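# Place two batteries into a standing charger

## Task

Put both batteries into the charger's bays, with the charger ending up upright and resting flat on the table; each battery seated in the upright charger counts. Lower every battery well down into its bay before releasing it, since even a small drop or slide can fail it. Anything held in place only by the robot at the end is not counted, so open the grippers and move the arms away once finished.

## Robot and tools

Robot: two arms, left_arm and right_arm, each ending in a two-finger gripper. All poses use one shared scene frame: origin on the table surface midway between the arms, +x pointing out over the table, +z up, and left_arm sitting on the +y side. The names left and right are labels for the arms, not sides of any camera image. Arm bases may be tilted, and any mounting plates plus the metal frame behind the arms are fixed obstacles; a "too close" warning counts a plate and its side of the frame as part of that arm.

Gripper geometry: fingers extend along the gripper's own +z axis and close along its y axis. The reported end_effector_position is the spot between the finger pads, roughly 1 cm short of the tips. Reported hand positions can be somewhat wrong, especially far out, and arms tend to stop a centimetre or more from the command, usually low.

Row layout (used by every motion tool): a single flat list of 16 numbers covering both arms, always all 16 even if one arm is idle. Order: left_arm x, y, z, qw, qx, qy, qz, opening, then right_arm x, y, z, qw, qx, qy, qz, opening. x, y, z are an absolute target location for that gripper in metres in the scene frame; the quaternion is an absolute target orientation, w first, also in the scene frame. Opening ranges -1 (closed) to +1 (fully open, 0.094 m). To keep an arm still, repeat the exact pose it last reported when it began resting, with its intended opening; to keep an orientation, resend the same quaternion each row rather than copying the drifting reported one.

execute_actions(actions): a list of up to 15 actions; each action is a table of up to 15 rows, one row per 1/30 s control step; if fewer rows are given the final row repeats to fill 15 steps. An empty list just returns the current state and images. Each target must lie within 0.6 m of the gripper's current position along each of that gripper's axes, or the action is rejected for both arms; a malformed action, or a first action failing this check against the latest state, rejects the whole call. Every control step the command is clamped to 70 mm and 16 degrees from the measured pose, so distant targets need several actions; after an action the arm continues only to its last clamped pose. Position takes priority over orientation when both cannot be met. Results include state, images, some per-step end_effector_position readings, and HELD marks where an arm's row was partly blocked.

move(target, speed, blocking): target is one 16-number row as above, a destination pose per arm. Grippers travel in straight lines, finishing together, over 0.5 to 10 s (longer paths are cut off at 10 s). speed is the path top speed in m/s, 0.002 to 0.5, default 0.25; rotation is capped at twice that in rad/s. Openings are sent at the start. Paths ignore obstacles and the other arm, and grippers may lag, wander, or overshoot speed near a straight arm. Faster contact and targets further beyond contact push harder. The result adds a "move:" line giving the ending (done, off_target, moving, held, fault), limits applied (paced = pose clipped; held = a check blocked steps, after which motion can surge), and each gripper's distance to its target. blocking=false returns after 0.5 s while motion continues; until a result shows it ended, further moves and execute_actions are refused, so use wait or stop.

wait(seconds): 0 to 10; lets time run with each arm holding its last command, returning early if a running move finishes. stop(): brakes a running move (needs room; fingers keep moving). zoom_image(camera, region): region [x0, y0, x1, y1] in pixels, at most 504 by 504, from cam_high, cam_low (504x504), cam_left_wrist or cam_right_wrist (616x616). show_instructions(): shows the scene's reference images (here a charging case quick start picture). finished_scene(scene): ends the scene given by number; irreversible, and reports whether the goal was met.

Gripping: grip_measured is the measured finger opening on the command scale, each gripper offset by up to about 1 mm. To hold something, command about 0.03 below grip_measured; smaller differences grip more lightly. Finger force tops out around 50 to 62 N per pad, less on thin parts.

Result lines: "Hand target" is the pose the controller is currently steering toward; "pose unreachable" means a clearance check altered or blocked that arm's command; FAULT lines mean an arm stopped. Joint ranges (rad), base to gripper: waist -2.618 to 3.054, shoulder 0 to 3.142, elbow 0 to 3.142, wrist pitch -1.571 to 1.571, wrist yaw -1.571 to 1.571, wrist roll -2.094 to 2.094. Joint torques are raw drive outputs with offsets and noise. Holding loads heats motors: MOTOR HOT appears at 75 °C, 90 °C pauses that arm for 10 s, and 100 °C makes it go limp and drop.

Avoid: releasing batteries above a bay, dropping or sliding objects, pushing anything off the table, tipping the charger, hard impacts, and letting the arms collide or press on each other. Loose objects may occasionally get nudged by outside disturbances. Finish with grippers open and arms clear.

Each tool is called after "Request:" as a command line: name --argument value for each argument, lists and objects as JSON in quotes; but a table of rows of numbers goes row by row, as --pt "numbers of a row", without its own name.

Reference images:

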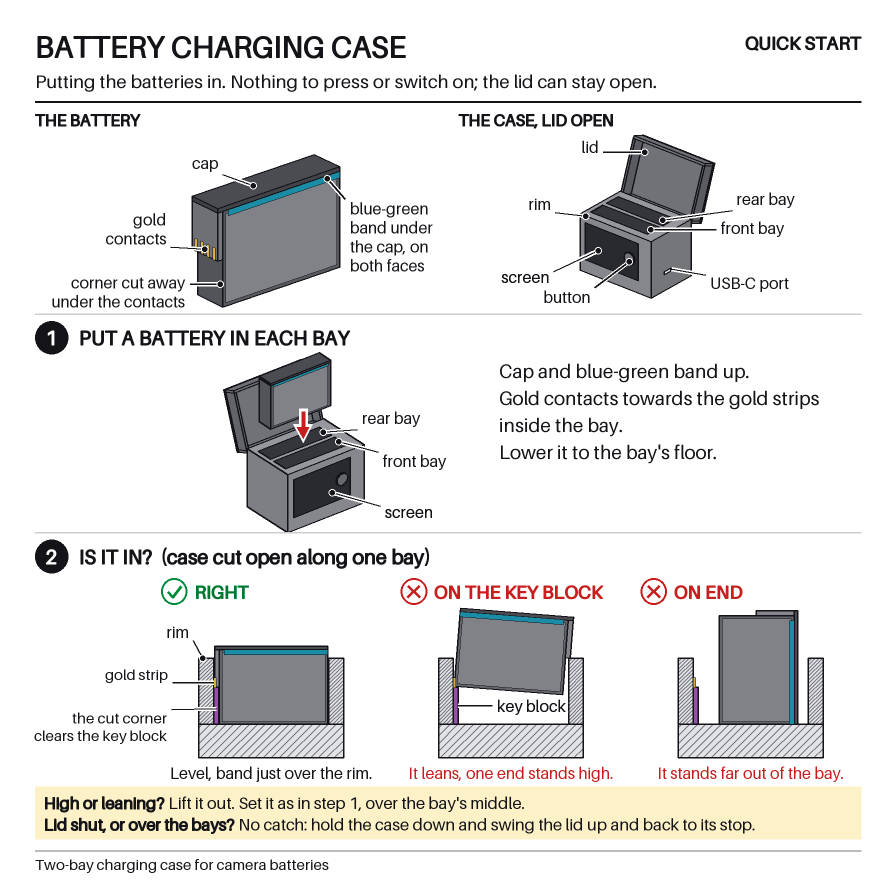

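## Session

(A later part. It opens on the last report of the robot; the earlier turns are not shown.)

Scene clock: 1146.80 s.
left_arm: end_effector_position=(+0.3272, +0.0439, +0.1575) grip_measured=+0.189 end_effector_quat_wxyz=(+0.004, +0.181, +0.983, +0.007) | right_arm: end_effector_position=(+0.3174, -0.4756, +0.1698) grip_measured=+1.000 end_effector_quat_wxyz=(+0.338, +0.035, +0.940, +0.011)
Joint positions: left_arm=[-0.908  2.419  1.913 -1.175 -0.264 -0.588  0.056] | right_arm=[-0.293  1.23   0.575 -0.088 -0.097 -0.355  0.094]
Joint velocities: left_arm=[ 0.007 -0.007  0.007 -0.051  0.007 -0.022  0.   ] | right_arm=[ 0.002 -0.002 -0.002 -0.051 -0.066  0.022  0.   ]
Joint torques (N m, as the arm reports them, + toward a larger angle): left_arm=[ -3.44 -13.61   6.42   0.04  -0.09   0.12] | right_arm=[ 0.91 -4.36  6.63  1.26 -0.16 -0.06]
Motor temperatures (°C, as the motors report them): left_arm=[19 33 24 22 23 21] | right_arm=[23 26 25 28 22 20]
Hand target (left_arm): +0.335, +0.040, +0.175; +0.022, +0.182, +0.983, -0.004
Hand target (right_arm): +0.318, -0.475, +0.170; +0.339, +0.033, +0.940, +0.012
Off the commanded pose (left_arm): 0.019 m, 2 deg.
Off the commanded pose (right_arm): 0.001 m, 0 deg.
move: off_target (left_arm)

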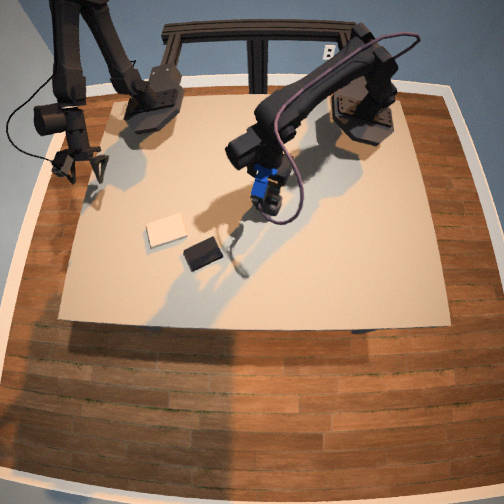

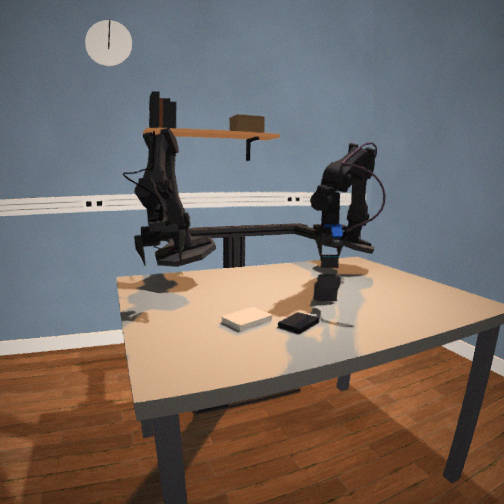

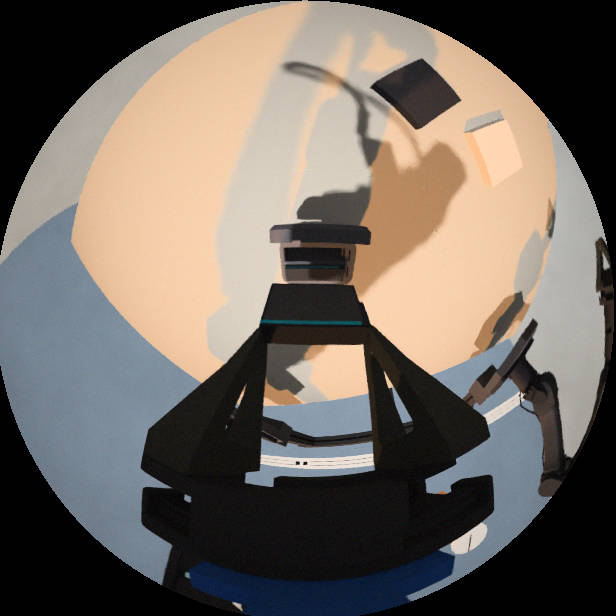

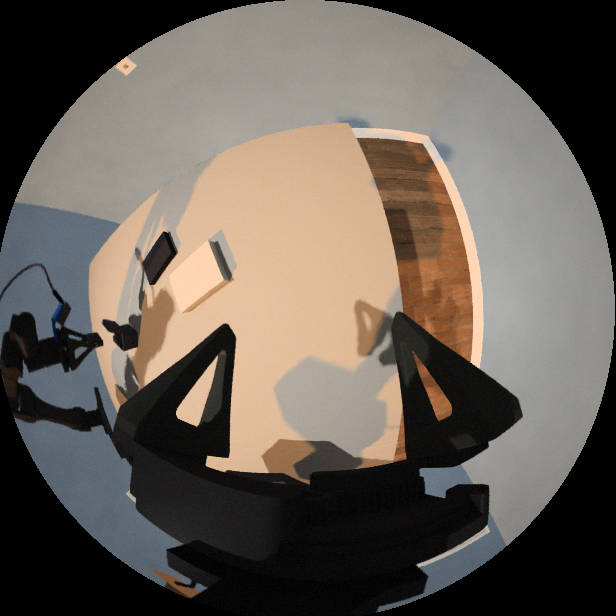

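Request:
move --target '[0.332,0.042,0.108,0.025,0.1822,0.9830,-0.004,0.14, 0.3178,-0.4749,0.1701,0.339,0.033,0.940,0.012,1]' --speed 0.04

Request:
zoom_image --camera "cam_left_wrist" --region '[200, 180, 430, 360]'

Request:
zoom_image --camera "cam_low" --region '[270, 200, 390, 310]'

Scene clock: 1152.43 s.
left_arm: end_effector_position=(+0.3293, +0.0415, +0.1083) grip_measured=+0.189 end_effector_quat_wxyz=(+0.018, +0.181, +0.983, -0.005) | right_arm: end_effector_position=(+0.3174, -0.4756, +0.1698) grip_measured=+1.000 end_effector_quat_wxyz=(+0.338, +0.035, +0.940, +0.011)
Joint positions: left_arm=[-0.88   2.444  1.761 -0.954 -0.267 -0.551  0.056] | right_arm=[-0.293  1.23   0.575 -0.088 -0.097 -0.355  0.094]
Joint velocities: left_arm=[ 0.002 -0.002 -0.012 -0.022  0.066 -0.066 -0.001] | right_arm=[ 0.012 -0.007  0.017 -0.051 -0.081 -0.066  0.   ]
Joint torques (N m, as the arm reports them, + toward a larger angle): left_arm=[ -2.91 -12.32   3.76   0.31  -0.12   0.08] | right_arm=[ 0.94 -4.33  6.64  1.25 -0.18 -0.04]
Motor temperatures (°C, as the motors report them): left_arm=[19 34 24 22 23 21] | right_arm=[23 26 25 29 22 20]
Hand target (left_arm): +0.332, +0.042, +0.108; +0.025, +0.182, +0.983, -0.004
Hand target (right_arm): +0.318, -0.475, +0.170; +0.339, +0.033, +0.940, +0.012
Off the commanded pose (left_arm): 0.003 m, 1 deg.
Off the commanded pose (right_arm): 0.001 m, 0 deg.
move: done

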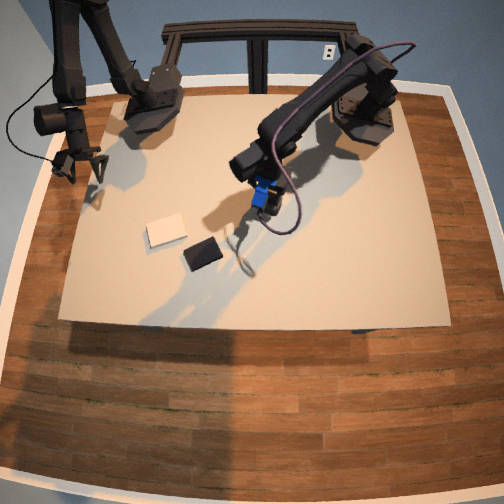

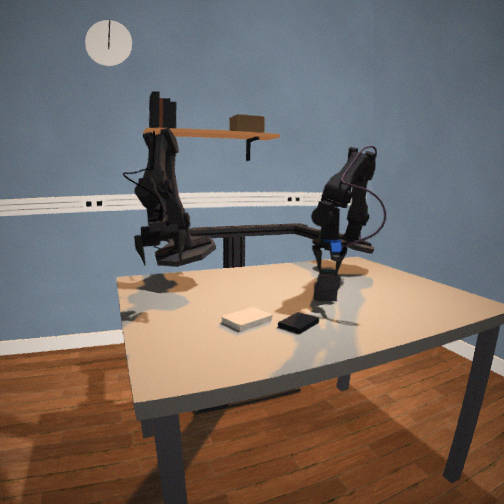

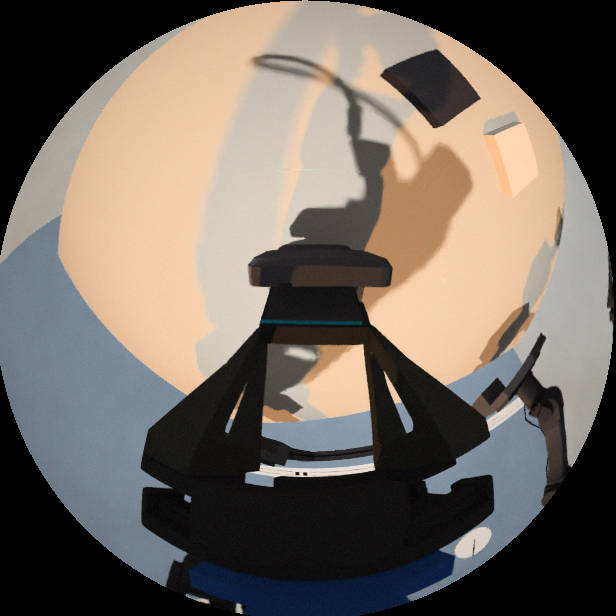

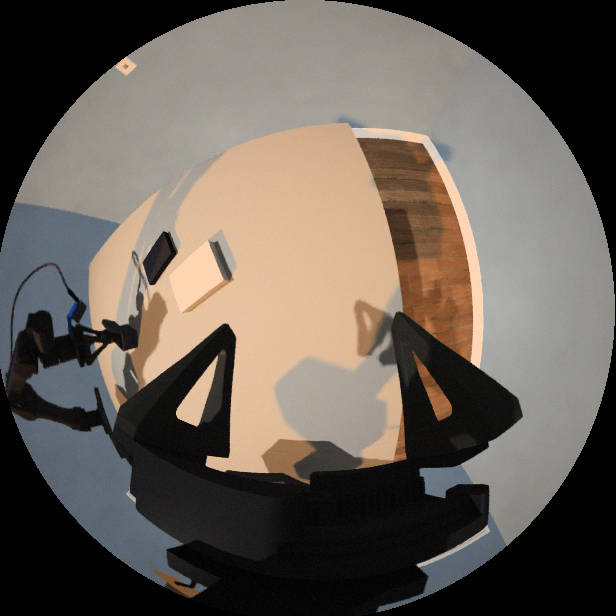

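Region (200, 180, 430, 360) of cam_left_wrist's 616x616 image, scaled by 2.191, with more detail than that image has; it fills the top 394 rows of this view, and the rest is white.

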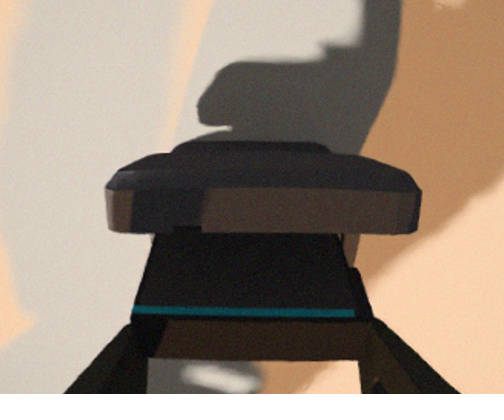

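Region (270, 200, 390, 310) of cam_low's 504x504 image, scaled by 4.200, with more detail than that image has; it fills the top 462 rows of this view, and the rest is white.

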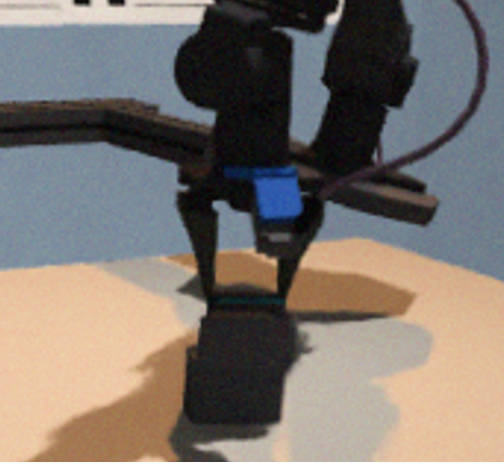

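Request:
move --target '[0.3325,0.0435,0.088,0.025,0.1822,0.9830,-0.004,0.14, 0.3178,-0.4749,0.1701,0.339,0.033,0.940,0.012,1]' --speed 0.015

Request:
zoom_image --camera "cam_left_wrist" --region '[200, 200, 430, 380]'

Request:
zoom_image --camera "cam_high" --region '[220, 160, 320, 240]'

Scene clock: 1169.47 s.
left_arm: end_effector_position=(+0.3280, +0.0433, +0.0959) grip_measured=+0.189 end_effector_quat_wxyz=(+0.015, +0.183, +0.983, -0.003) | right_arm: end_effector_position=(+0.3174, -0.4757, +0.1697) grip_measured=+1.000 end_effector_quat_wxyz=(+0.338, +0.035, +0.940, +0.010)
Joint positions: left_arm=[-0.873  2.459  1.737 -0.919 -0.268 -0.541  0.056] | right_arm=[-0.293  1.23   0.575 -0.088 -0.097 -0.355  0.094]
Joint velocities: left_arm=[-0.002 -0.002  0.002 -0.066  0.007 -0.095 -0.001] | right_arm=[-0.007 -0.017 -0.022  0.037  0.037 -0.007  0.   ]
Joint torques (N m, as the arm reports them, + toward a larger angle): left_arm=[ -2.56 -11.44   2.97   0.58  -0.09   0.12] | right_arm=[ 0.88 -4.38  6.77  1.25 -0.15 -0.05]
Motor temperatures (°C, as the motors report them): left_arm=[19 33 24 22 23 21] | right_arm=[23 26 25 29 22 20]
Hand target (left_arm): +0.332, +0.044, +0.088; +0.025, +0.182, +0.983, -0.004
Hand target (right_arm): +0.318, -0.475, +0.170; +0.339, +0.033, +0.940, +0.012
Off the commanded pose (left_arm): 0.009 m, 1 deg.
Off the commanded pose (right_arm): 0.001 m, 0 deg.
move: done

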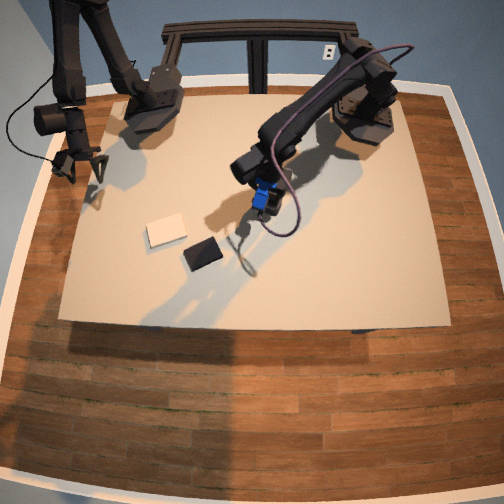

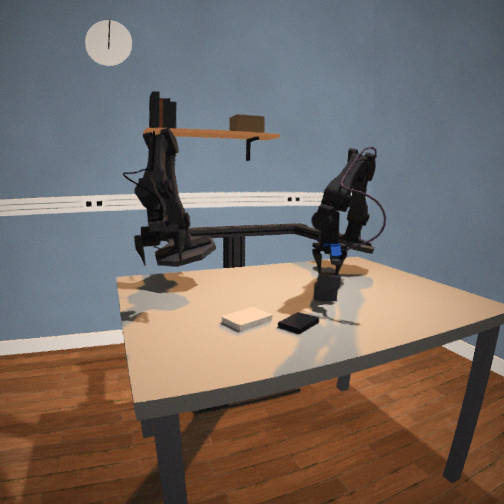

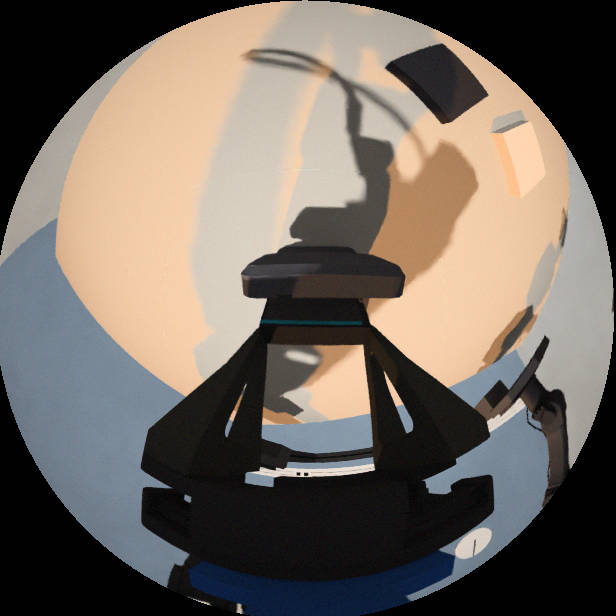

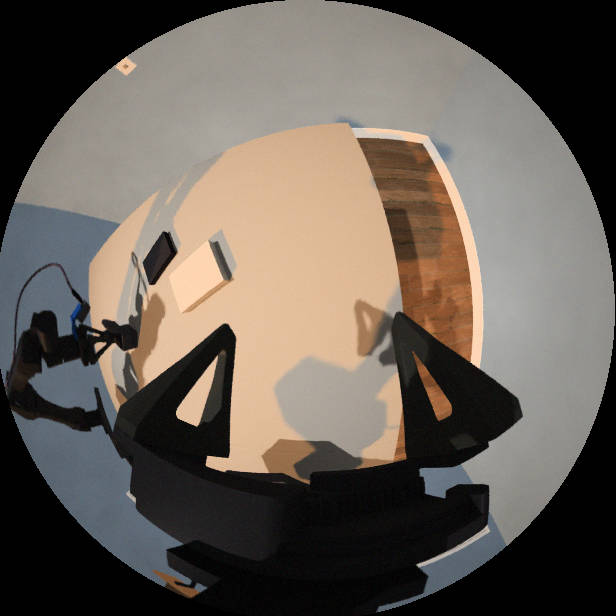

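Region (200, 200, 430, 380) of cam_left_wrist's 616x616 image, scaled by 2.191, with more detail than that image has; it fills the top 394 rows of this view, and the rest is white.

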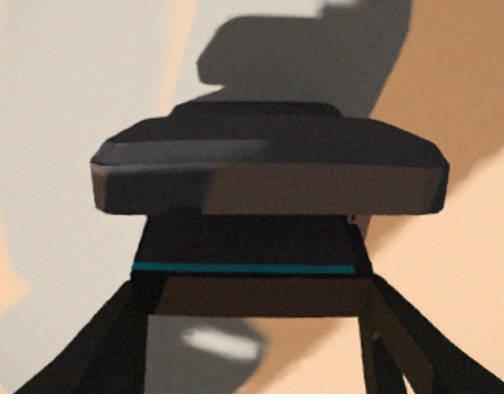

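Region (220, 160, 320, 240) of cam_high's 504x504 image, scaled by 5.040, with more detail than that image has; it fills the top 403 rows of this view, and the rest is white.

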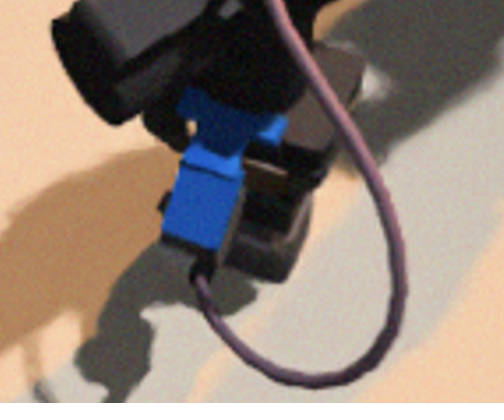

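Request:
move --target '[0.334,0.042,0.175,0.025,0.1822,0.9830,-0.004,0.14, 0.3178,-0.4749,0.1701,0.339,0.033,0.940,0.012,1]' --speed 0.08

Request:
zoom_image --camera "cam_left_wrist" --region '[240, 200, 390, 320]'

Scene clock: 1173.73 s.
left_arm: end_effector_position=(+0.3294, +0.0505, +0.1533) grip_measured=+0.189 end_effector_quat_wxyz=(+0.002, +0.182, +0.983, +0.009) | right_arm: end_effector_position=(+0.3174, -0.4757, +0.1697) grip_measured=+1.000 end_effector_quat_wxyz=(+0.338, +0.035, +0.940, +0.010)
Joint positions: left_arm=[-0.893  2.409  1.884 -1.159 -0.265 -0.572  0.056] | right_arm=[-0.293  1.23   0.575 -0.088 -0.097 -0.355  0.094]
Joint velocities: left_arm=[-0.007 -0.012 -0.002  0.037  0.007 -0.051  0.   ] | right_arm=[ 0.012 -0.017 -0.002  0.007 -0.037  0.037  0.   ]
Joint torques (N m, as the arm reports them, + toward a larger angle): left_arm=[ -4.56 -14.28   6.37   0.02  -0.08  -0.04] | right_arm=[ 0.94 -4.44  6.81  1.25 -0.18 -0.06]
Motor temperatures (°C, as the motors report them): left_arm=[19 34 24 22 23 21] | right_arm=[23 26 25 29 22 20]
Hand target (left_arm): +0.334, +0.042, +0.175; +0.025, +0.182, +0.983, -0.005
Hand target (right_arm): +0.318, -0.475, +0.170; +0.339, +0.033, +0.940, +0.012
Off the commanded pose (left_arm): 0.024 m, 3 deg.
Off the commanded pose (right_arm): 0.001 m, 0 deg.
move: off_target (left_arm)

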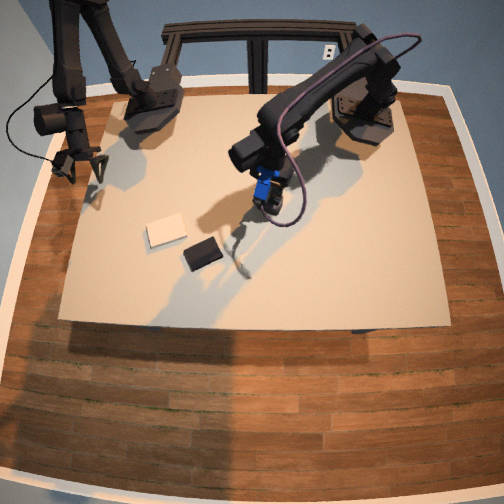

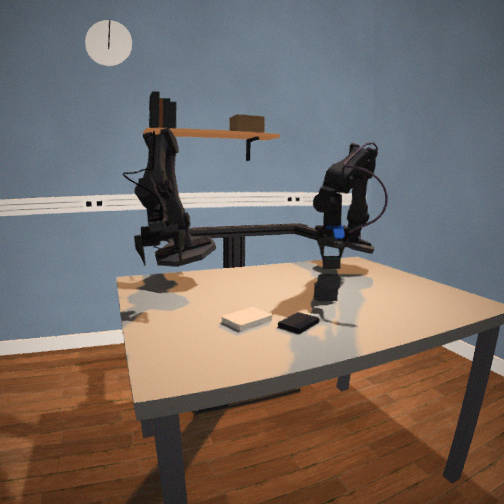

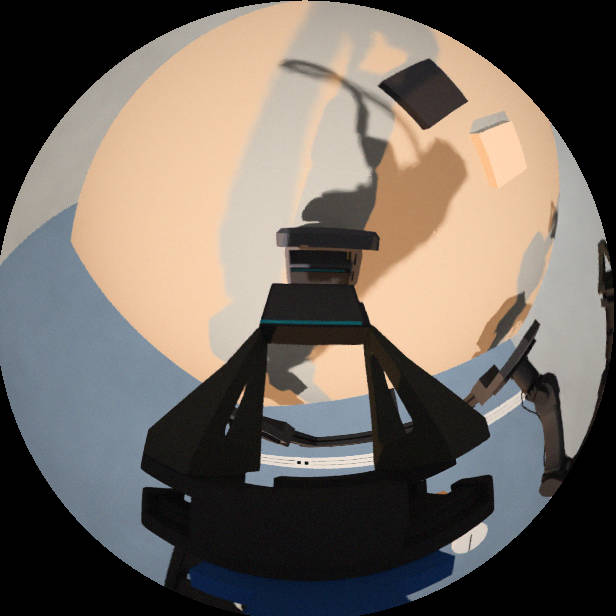

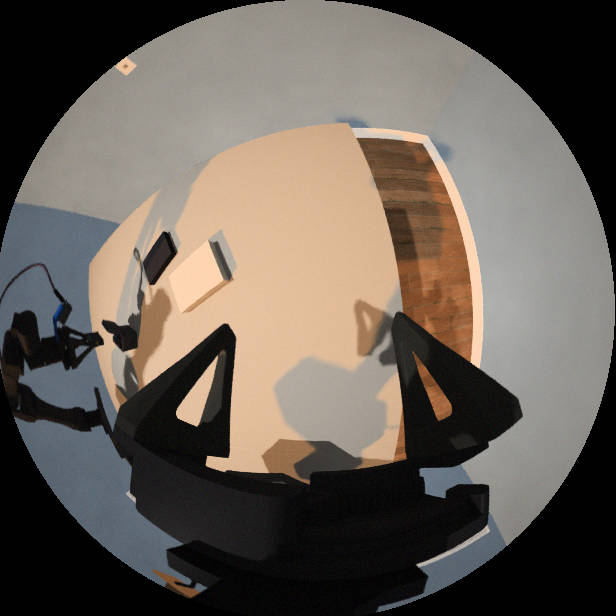

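Region (240, 200, 390, 320) of cam_left_wrist's 616x616 image, scaled by 3.360, with more detail than that image has; it fills the top 403 rows of this view, and the rest is white.

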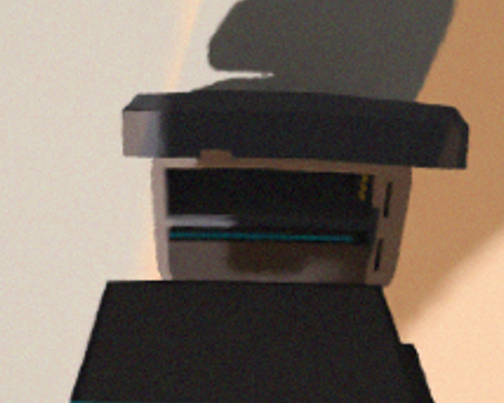

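Request:
move --target '[0.334,0.043,0.088,0.025,0.1822,0.9830,-0.004,0.14, 0.3178,-0.4749,0.1701,0.339,0.033,0.940,0.012,1]' --speed 0.03

Request:
zoom_image --camera "cam_left_wrist" --region '[200, 200, 430, 380]'

Scene clock: 1191.60 s.
left_arm: end_effector_position=(+0.3326, +0.0430, +0.0973) grip_measured=+0.189 end_effector_quat_wxyz=(+0.020, +0.182, +0.983, -0.003) | right_arm: end_effector_position=(+0.3173, -0.4758, +0.1697) grip_measured=+1.000 end_effector_quat_wxyz=(+0.338, +0.035, +0.940, +0.010)
Joint positions: left_arm=[-0.869  2.461  1.748 -0.919 -0.275 -0.537  0.056] | right_arm=[-0.293  1.23   0.575 -0.088 -0.097 -0.355  0.094]
Joint velocities: left_arm=[-0.012  0.007  0.007  0.007 -0.051  0.051  0.   ] | right_arm=[-0.012 -0.012  0.002 -0.037  0.037  0.007  0.   ]
Joint torques (N m, as the arm reports them, + toward a larger angle): left_arm=[ -2.61 -11.14   2.64   0.53   0.     0.14] | right_arm=[ 0.88 -4.46  6.74  1.27 -0.2  -0.04]
Motor temperatures (°C, as the motors report them): left_arm=[19 35 24 22 23 21] | right_arm=[23 26 25 29 22 20]
Hand target (left_arm): +0.334, +0.043, +0.088; +0.024, +0.182, +0.983, -0.004
Hand target (right_arm): +0.318, -0.475, +0.170; +0.339, +0.033, +0.940, +0.012
Off the commanded pose (left_arm): 0.009 m, 1 deg.
Off the commanded pose (right_arm): 0.001 m, 0 deg.
move: done

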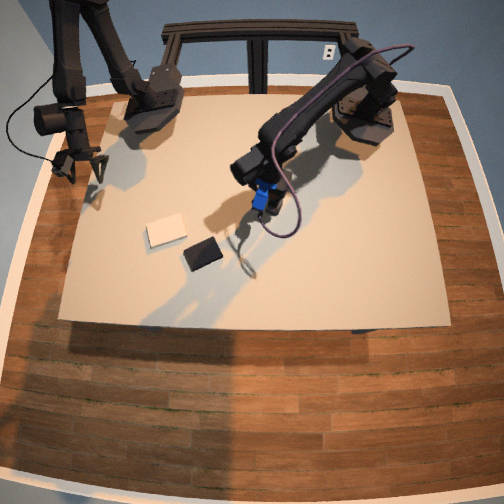

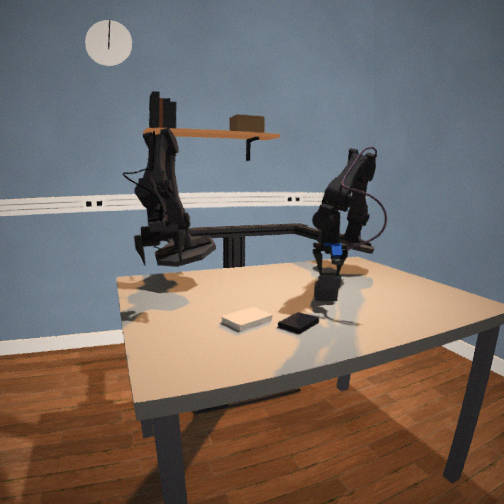

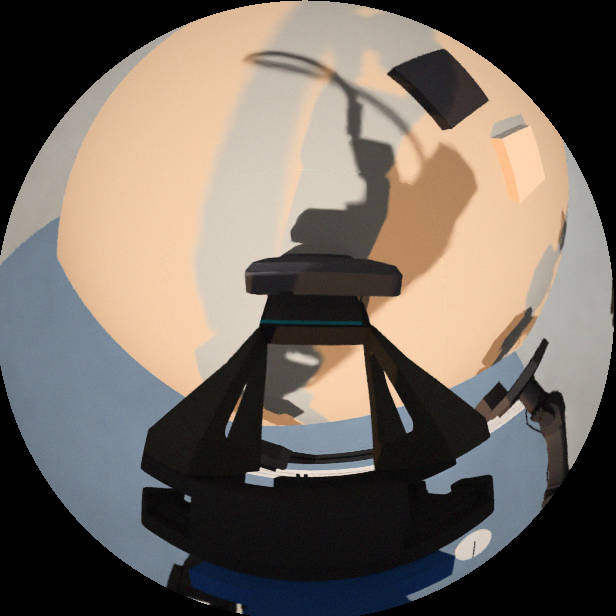

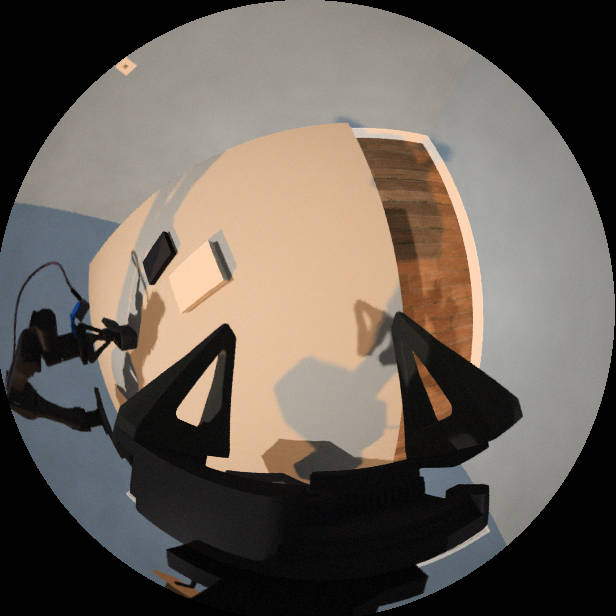

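Region (200, 200, 430, 380) of cam_left_wrist's 616x616 image, scaled by 2.191, with more detail than that image has; it fills the top 394 rows of this view, and the rest is white.

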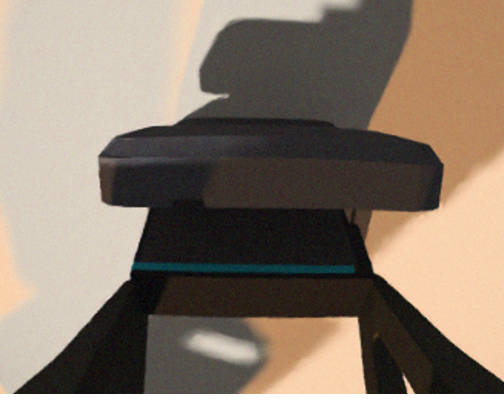

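Request:
execute_actions --actions '[]'

Scene clock: 1204.13 s.
left_arm: end_effector_position=(+0.3332, +0.0427, +0.0973) grip_measured=+0.189 end_effector_quat_wxyz=(+0.022, +0.182, +0.983, -0.003) | right_arm: end_effector_position=(+0.3173, -0.4758, +0.1697) grip_measured=+1.000 end_effector_quat_wxyz=(+0.338, +0.035, +0.940, +0.010)
Joint positions: left_arm=[-0.869  2.461  1.748 -0.917 -0.276 -0.536  0.056] | right_arm=[-0.293  1.23   0.575 -0.088 -0.097 -0.355  0.094]
Joint velocities: left_arm=[-0.007  0.007 -0.002 -0.007  0.066  0.051 -0.001] | right_arm=[-0.012 -0.002 -0.007  0.022 -0.007 -0.007  0.   ]
Joint torques (N m, as the arm reports them, + toward a larger angle): left_arm=[ -2.6  -11.29   2.76   0.54  -0.04   0.09] | right_arm=[ 0.75 -4.29  6.73  1.28 -0.15 -0.05]
Motor temperatures (°C, as the motors report them): left_arm=[19 34 24 22 23 21] | right_arm=[23 25 25 29 22 20]
Hand target (left_arm): +0.334, +0.043, +0.088; +0.024, +0.182, +0.983, -0.004
Hand target (right_arm): +0.318, -0.475, +0.170; +0.339, +0.033, +0.940, +0.012
Off the commanded pose (left_arm): 0.009 m, 0 deg.
Off the commanded pose (right_arm): 0.001 m, 0 deg.

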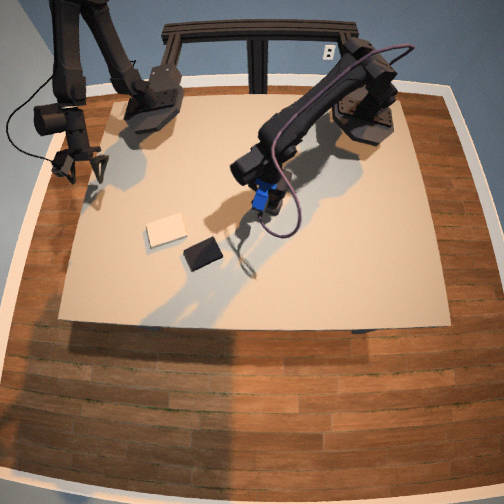

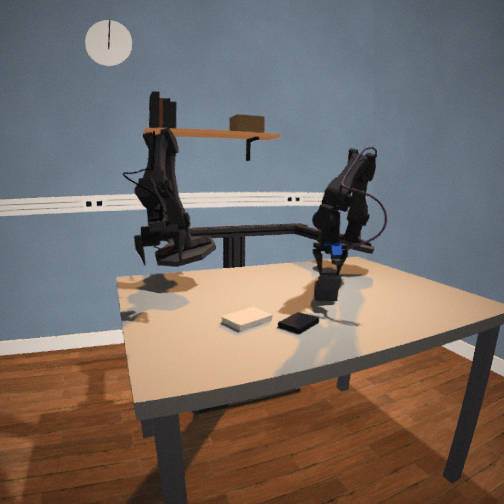

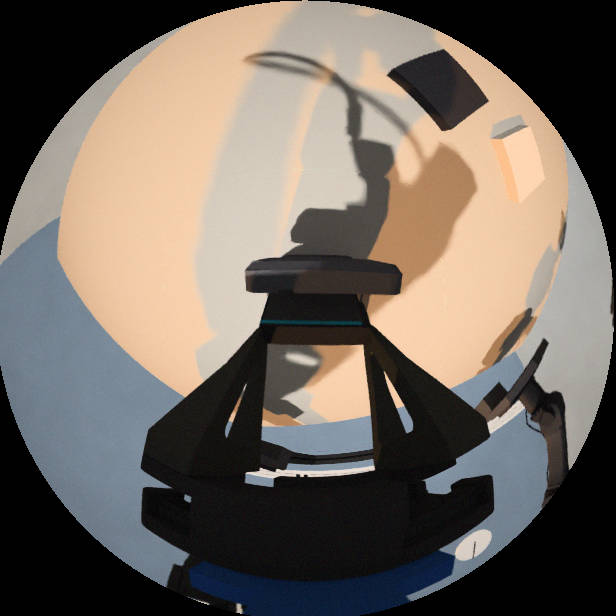

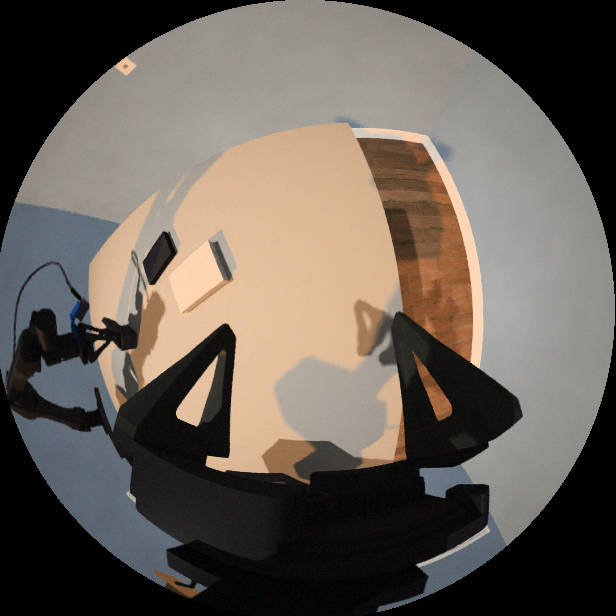

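Request:
zoom_image --camera "cam_low" --region '[290, 230, 370, 310]'

Request:
zoom_image --camera "cam_left_wrist" --region '[220, 230, 420, 370]'

Region (290, 230, 370, 310) of cam_low's 504x504 image, scaled by 6.300, with more detail than that image has.

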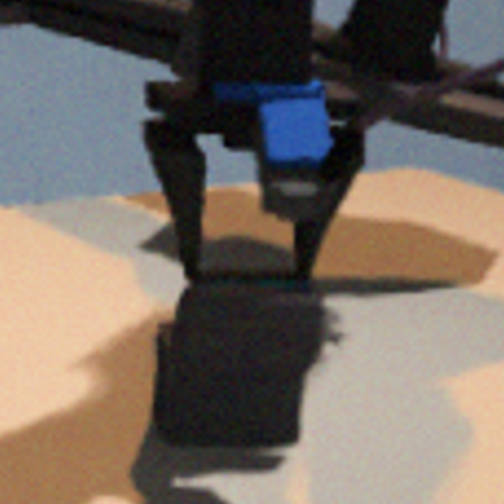

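Region (220, 230, 420, 370) of cam_left_wrist's 616x616 image, scaled by 2.520, with more detail than that image has; it fills the top 353 rows of this view, and the rest is white.

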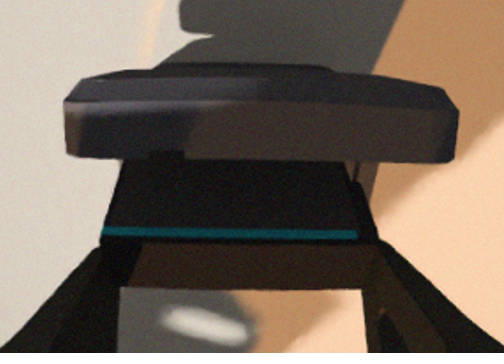

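Request:
move --target '[0.332,0.042,0.175,0.025,0.1822,0.983,-0.004,0.14,0.3178,-0.4749,0.1701,0.339,0.033,0.940,0.012,1]' --speed 0.08

Request:
zoom_image --camera "cam_left_wrist" --region '[220, 180, 420, 370]'

Scene clock: 1213.17 s.
left_arm: end_effector_position=(+0.3277, +0.0508, +0.1532) grip_measured=+0.189 end_effector_quat_wxyz=(+0.003, +0.182, +0.983, +0.010) | right_arm: end_effector_position=(+0.3173, -0.4758, +0.1697) grip_measured=+1.000 end_effector_quat_wxyz=(+0.338, +0.035, +0.940, +0.010)
Joint positions: left_arm=[-0.896  2.404  1.875 -1.155 -0.267 -0.576  0.056] | right_arm=[-0.293  1.23   0.575 -0.088 -0.096 -0.355  0.094]
Joint velocities: left_arm=[ 0.012  0.002 -0.012 -0.007  0.066 -0.022  0.   ] | right_arm=[-0.012  0.012 -0.022 -0.037  0.066  0.007  0.   ]
Joint torques (N m, as the arm reports them, + toward a larger angle): left_arm=[ -4.54 -14.26   6.44   0.05  -0.08  -0.05] | right_arm=[ 0.86 -4.31  6.65  1.27 -0.17 -0.02]
Motor temperatures (°C, as the motors report them): left_arm=[19 34 24 22 23 21] | right_arm=[23 25 25 29 22 20]
Hand target (left_arm): +0.332, +0.042, +0.175; +0.025, +0.182, +0.983, -0.004
Hand target (right_arm): +0.318, -0.475, +0.170; +0.339, +0.033, +0.940, +0.012
Off the commanded pose (left_arm): 0.024 m, 3 deg.
Off the commanded pose (right_arm): 0.001 m, 0 deg.
move: off_target (left_arm)

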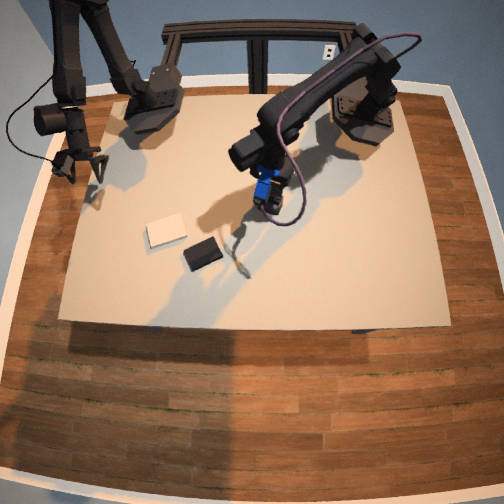

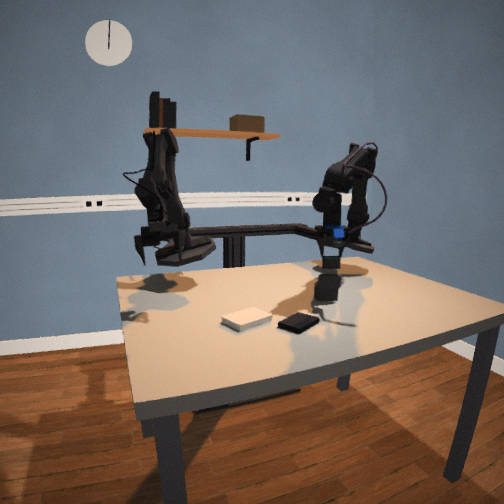

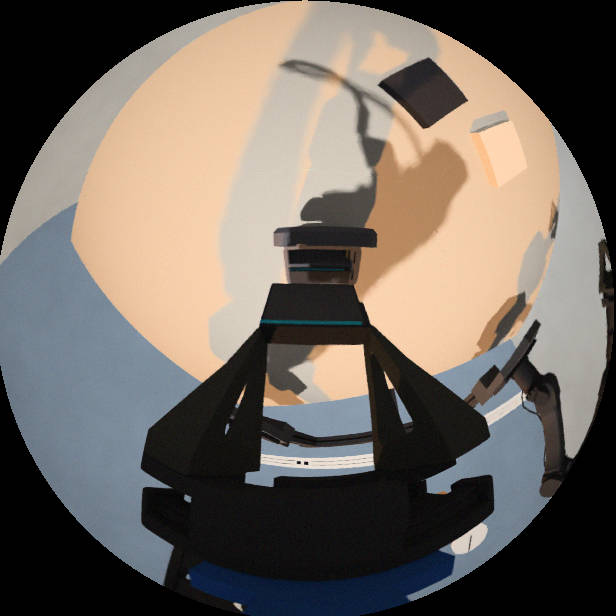

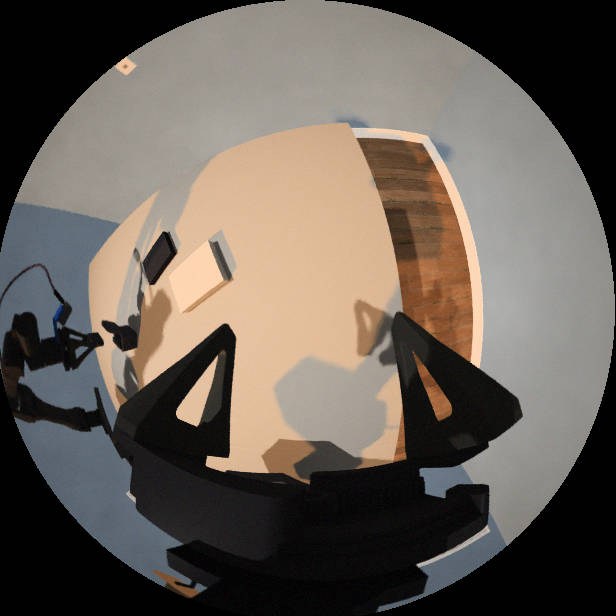

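Region (220, 180, 420, 370) of cam_left_wrist's 616x616 image, scaled by 2.520, with more detail than that image has; it fills the top 479 rows of this view, and the rest is white.

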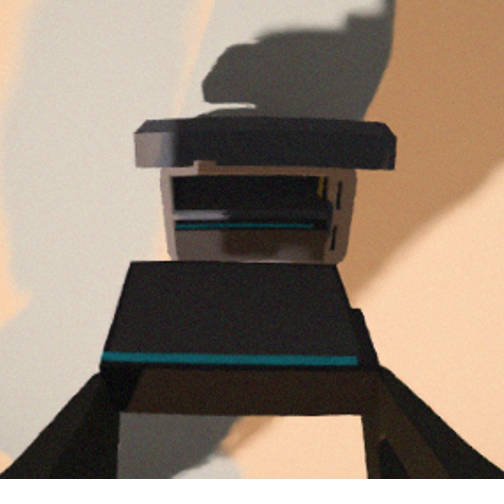

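Request:
move --target '[0.3315,0.043,0.090,0.025,0.1822,0.983,-0.004,0.14,0.3178,-0.4749,0.1701,0.339,0.033,0.940,0.012,1]' --speed 0.03

Scene clock: 1226.57 s.
left_arm: end_effector_position=(+0.3287, +0.0438, +0.0972) grip_measured=+0.189 end_effector_quat_wxyz=(+0.017, +0.182, +0.983, -0.002) | right_arm: end_effector_position=(+0.3173, -0.4758, +0.1697) grip_measured=+1.000 end_effector_quat_wxyz=(+0.338, +0.035, +0.940, +0.010)
Joint positions: left_arm=[-0.873  2.456  1.736 -0.92  -0.271 -0.543  0.056] | right_arm=[-0.293  1.23   0.575 -0.088 -0.096 -0.355  0.094]
Joint velocities: left_arm=[-0.002 -0.002 -0.002  0.037 -0.095  0.022 -0.001] | right_arm=[-0.002 -0.007 -0.007 -0.007 -0.066  0.007  0.   ]
Joint torques (N m, as the arm reports them, + toward a larger angle): left_arm=[ -2.6  -11.42   2.84   0.51  -0.08   0.12] | right_arm=[ 0.88 -4.37  6.7   1.29 -0.22 -0.02]
Motor temperatures (°C, as the motors report them): left_arm=[19 35 24 21 23 21] | right_arm=[23 25 25 29 22 20]
Hand target (left_arm): +0.331, +0.043, +0.090; +0.024, +0.182, +0.983, -0.004
Hand target (right_arm): +0.318, -0.475, +0.170; +0.339, +0.033, +0.940, +0.012
Off the commanded pose (left_arm): 0.008 m, 1 deg.
Off the commanded pose (right_arm): 0.001 m, 0 deg.
move: done

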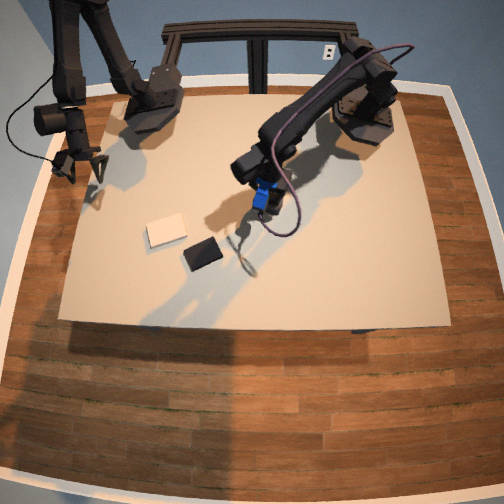

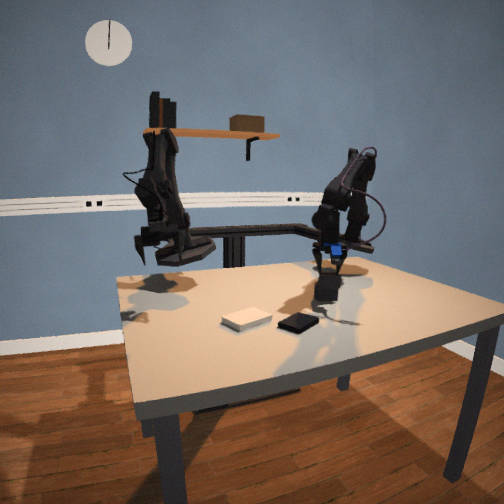

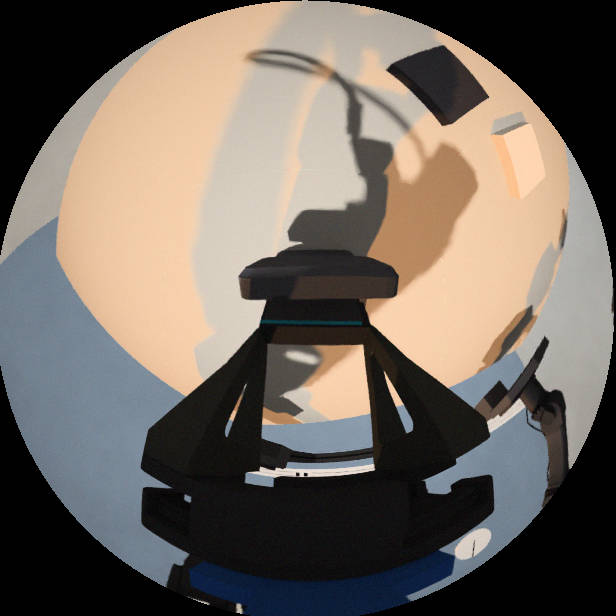

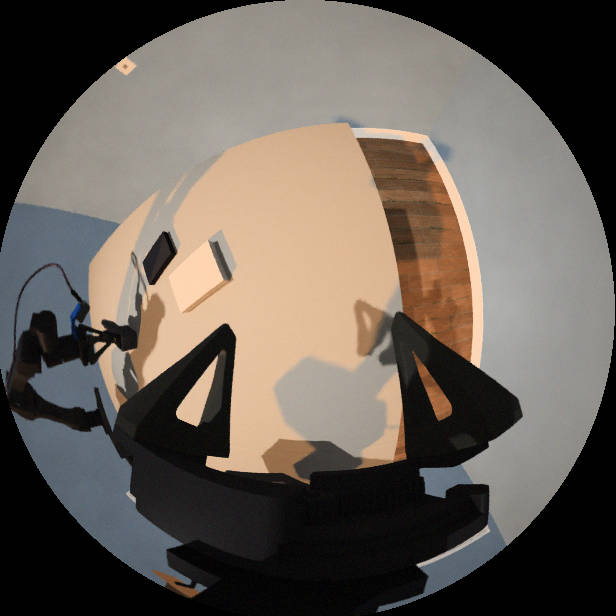

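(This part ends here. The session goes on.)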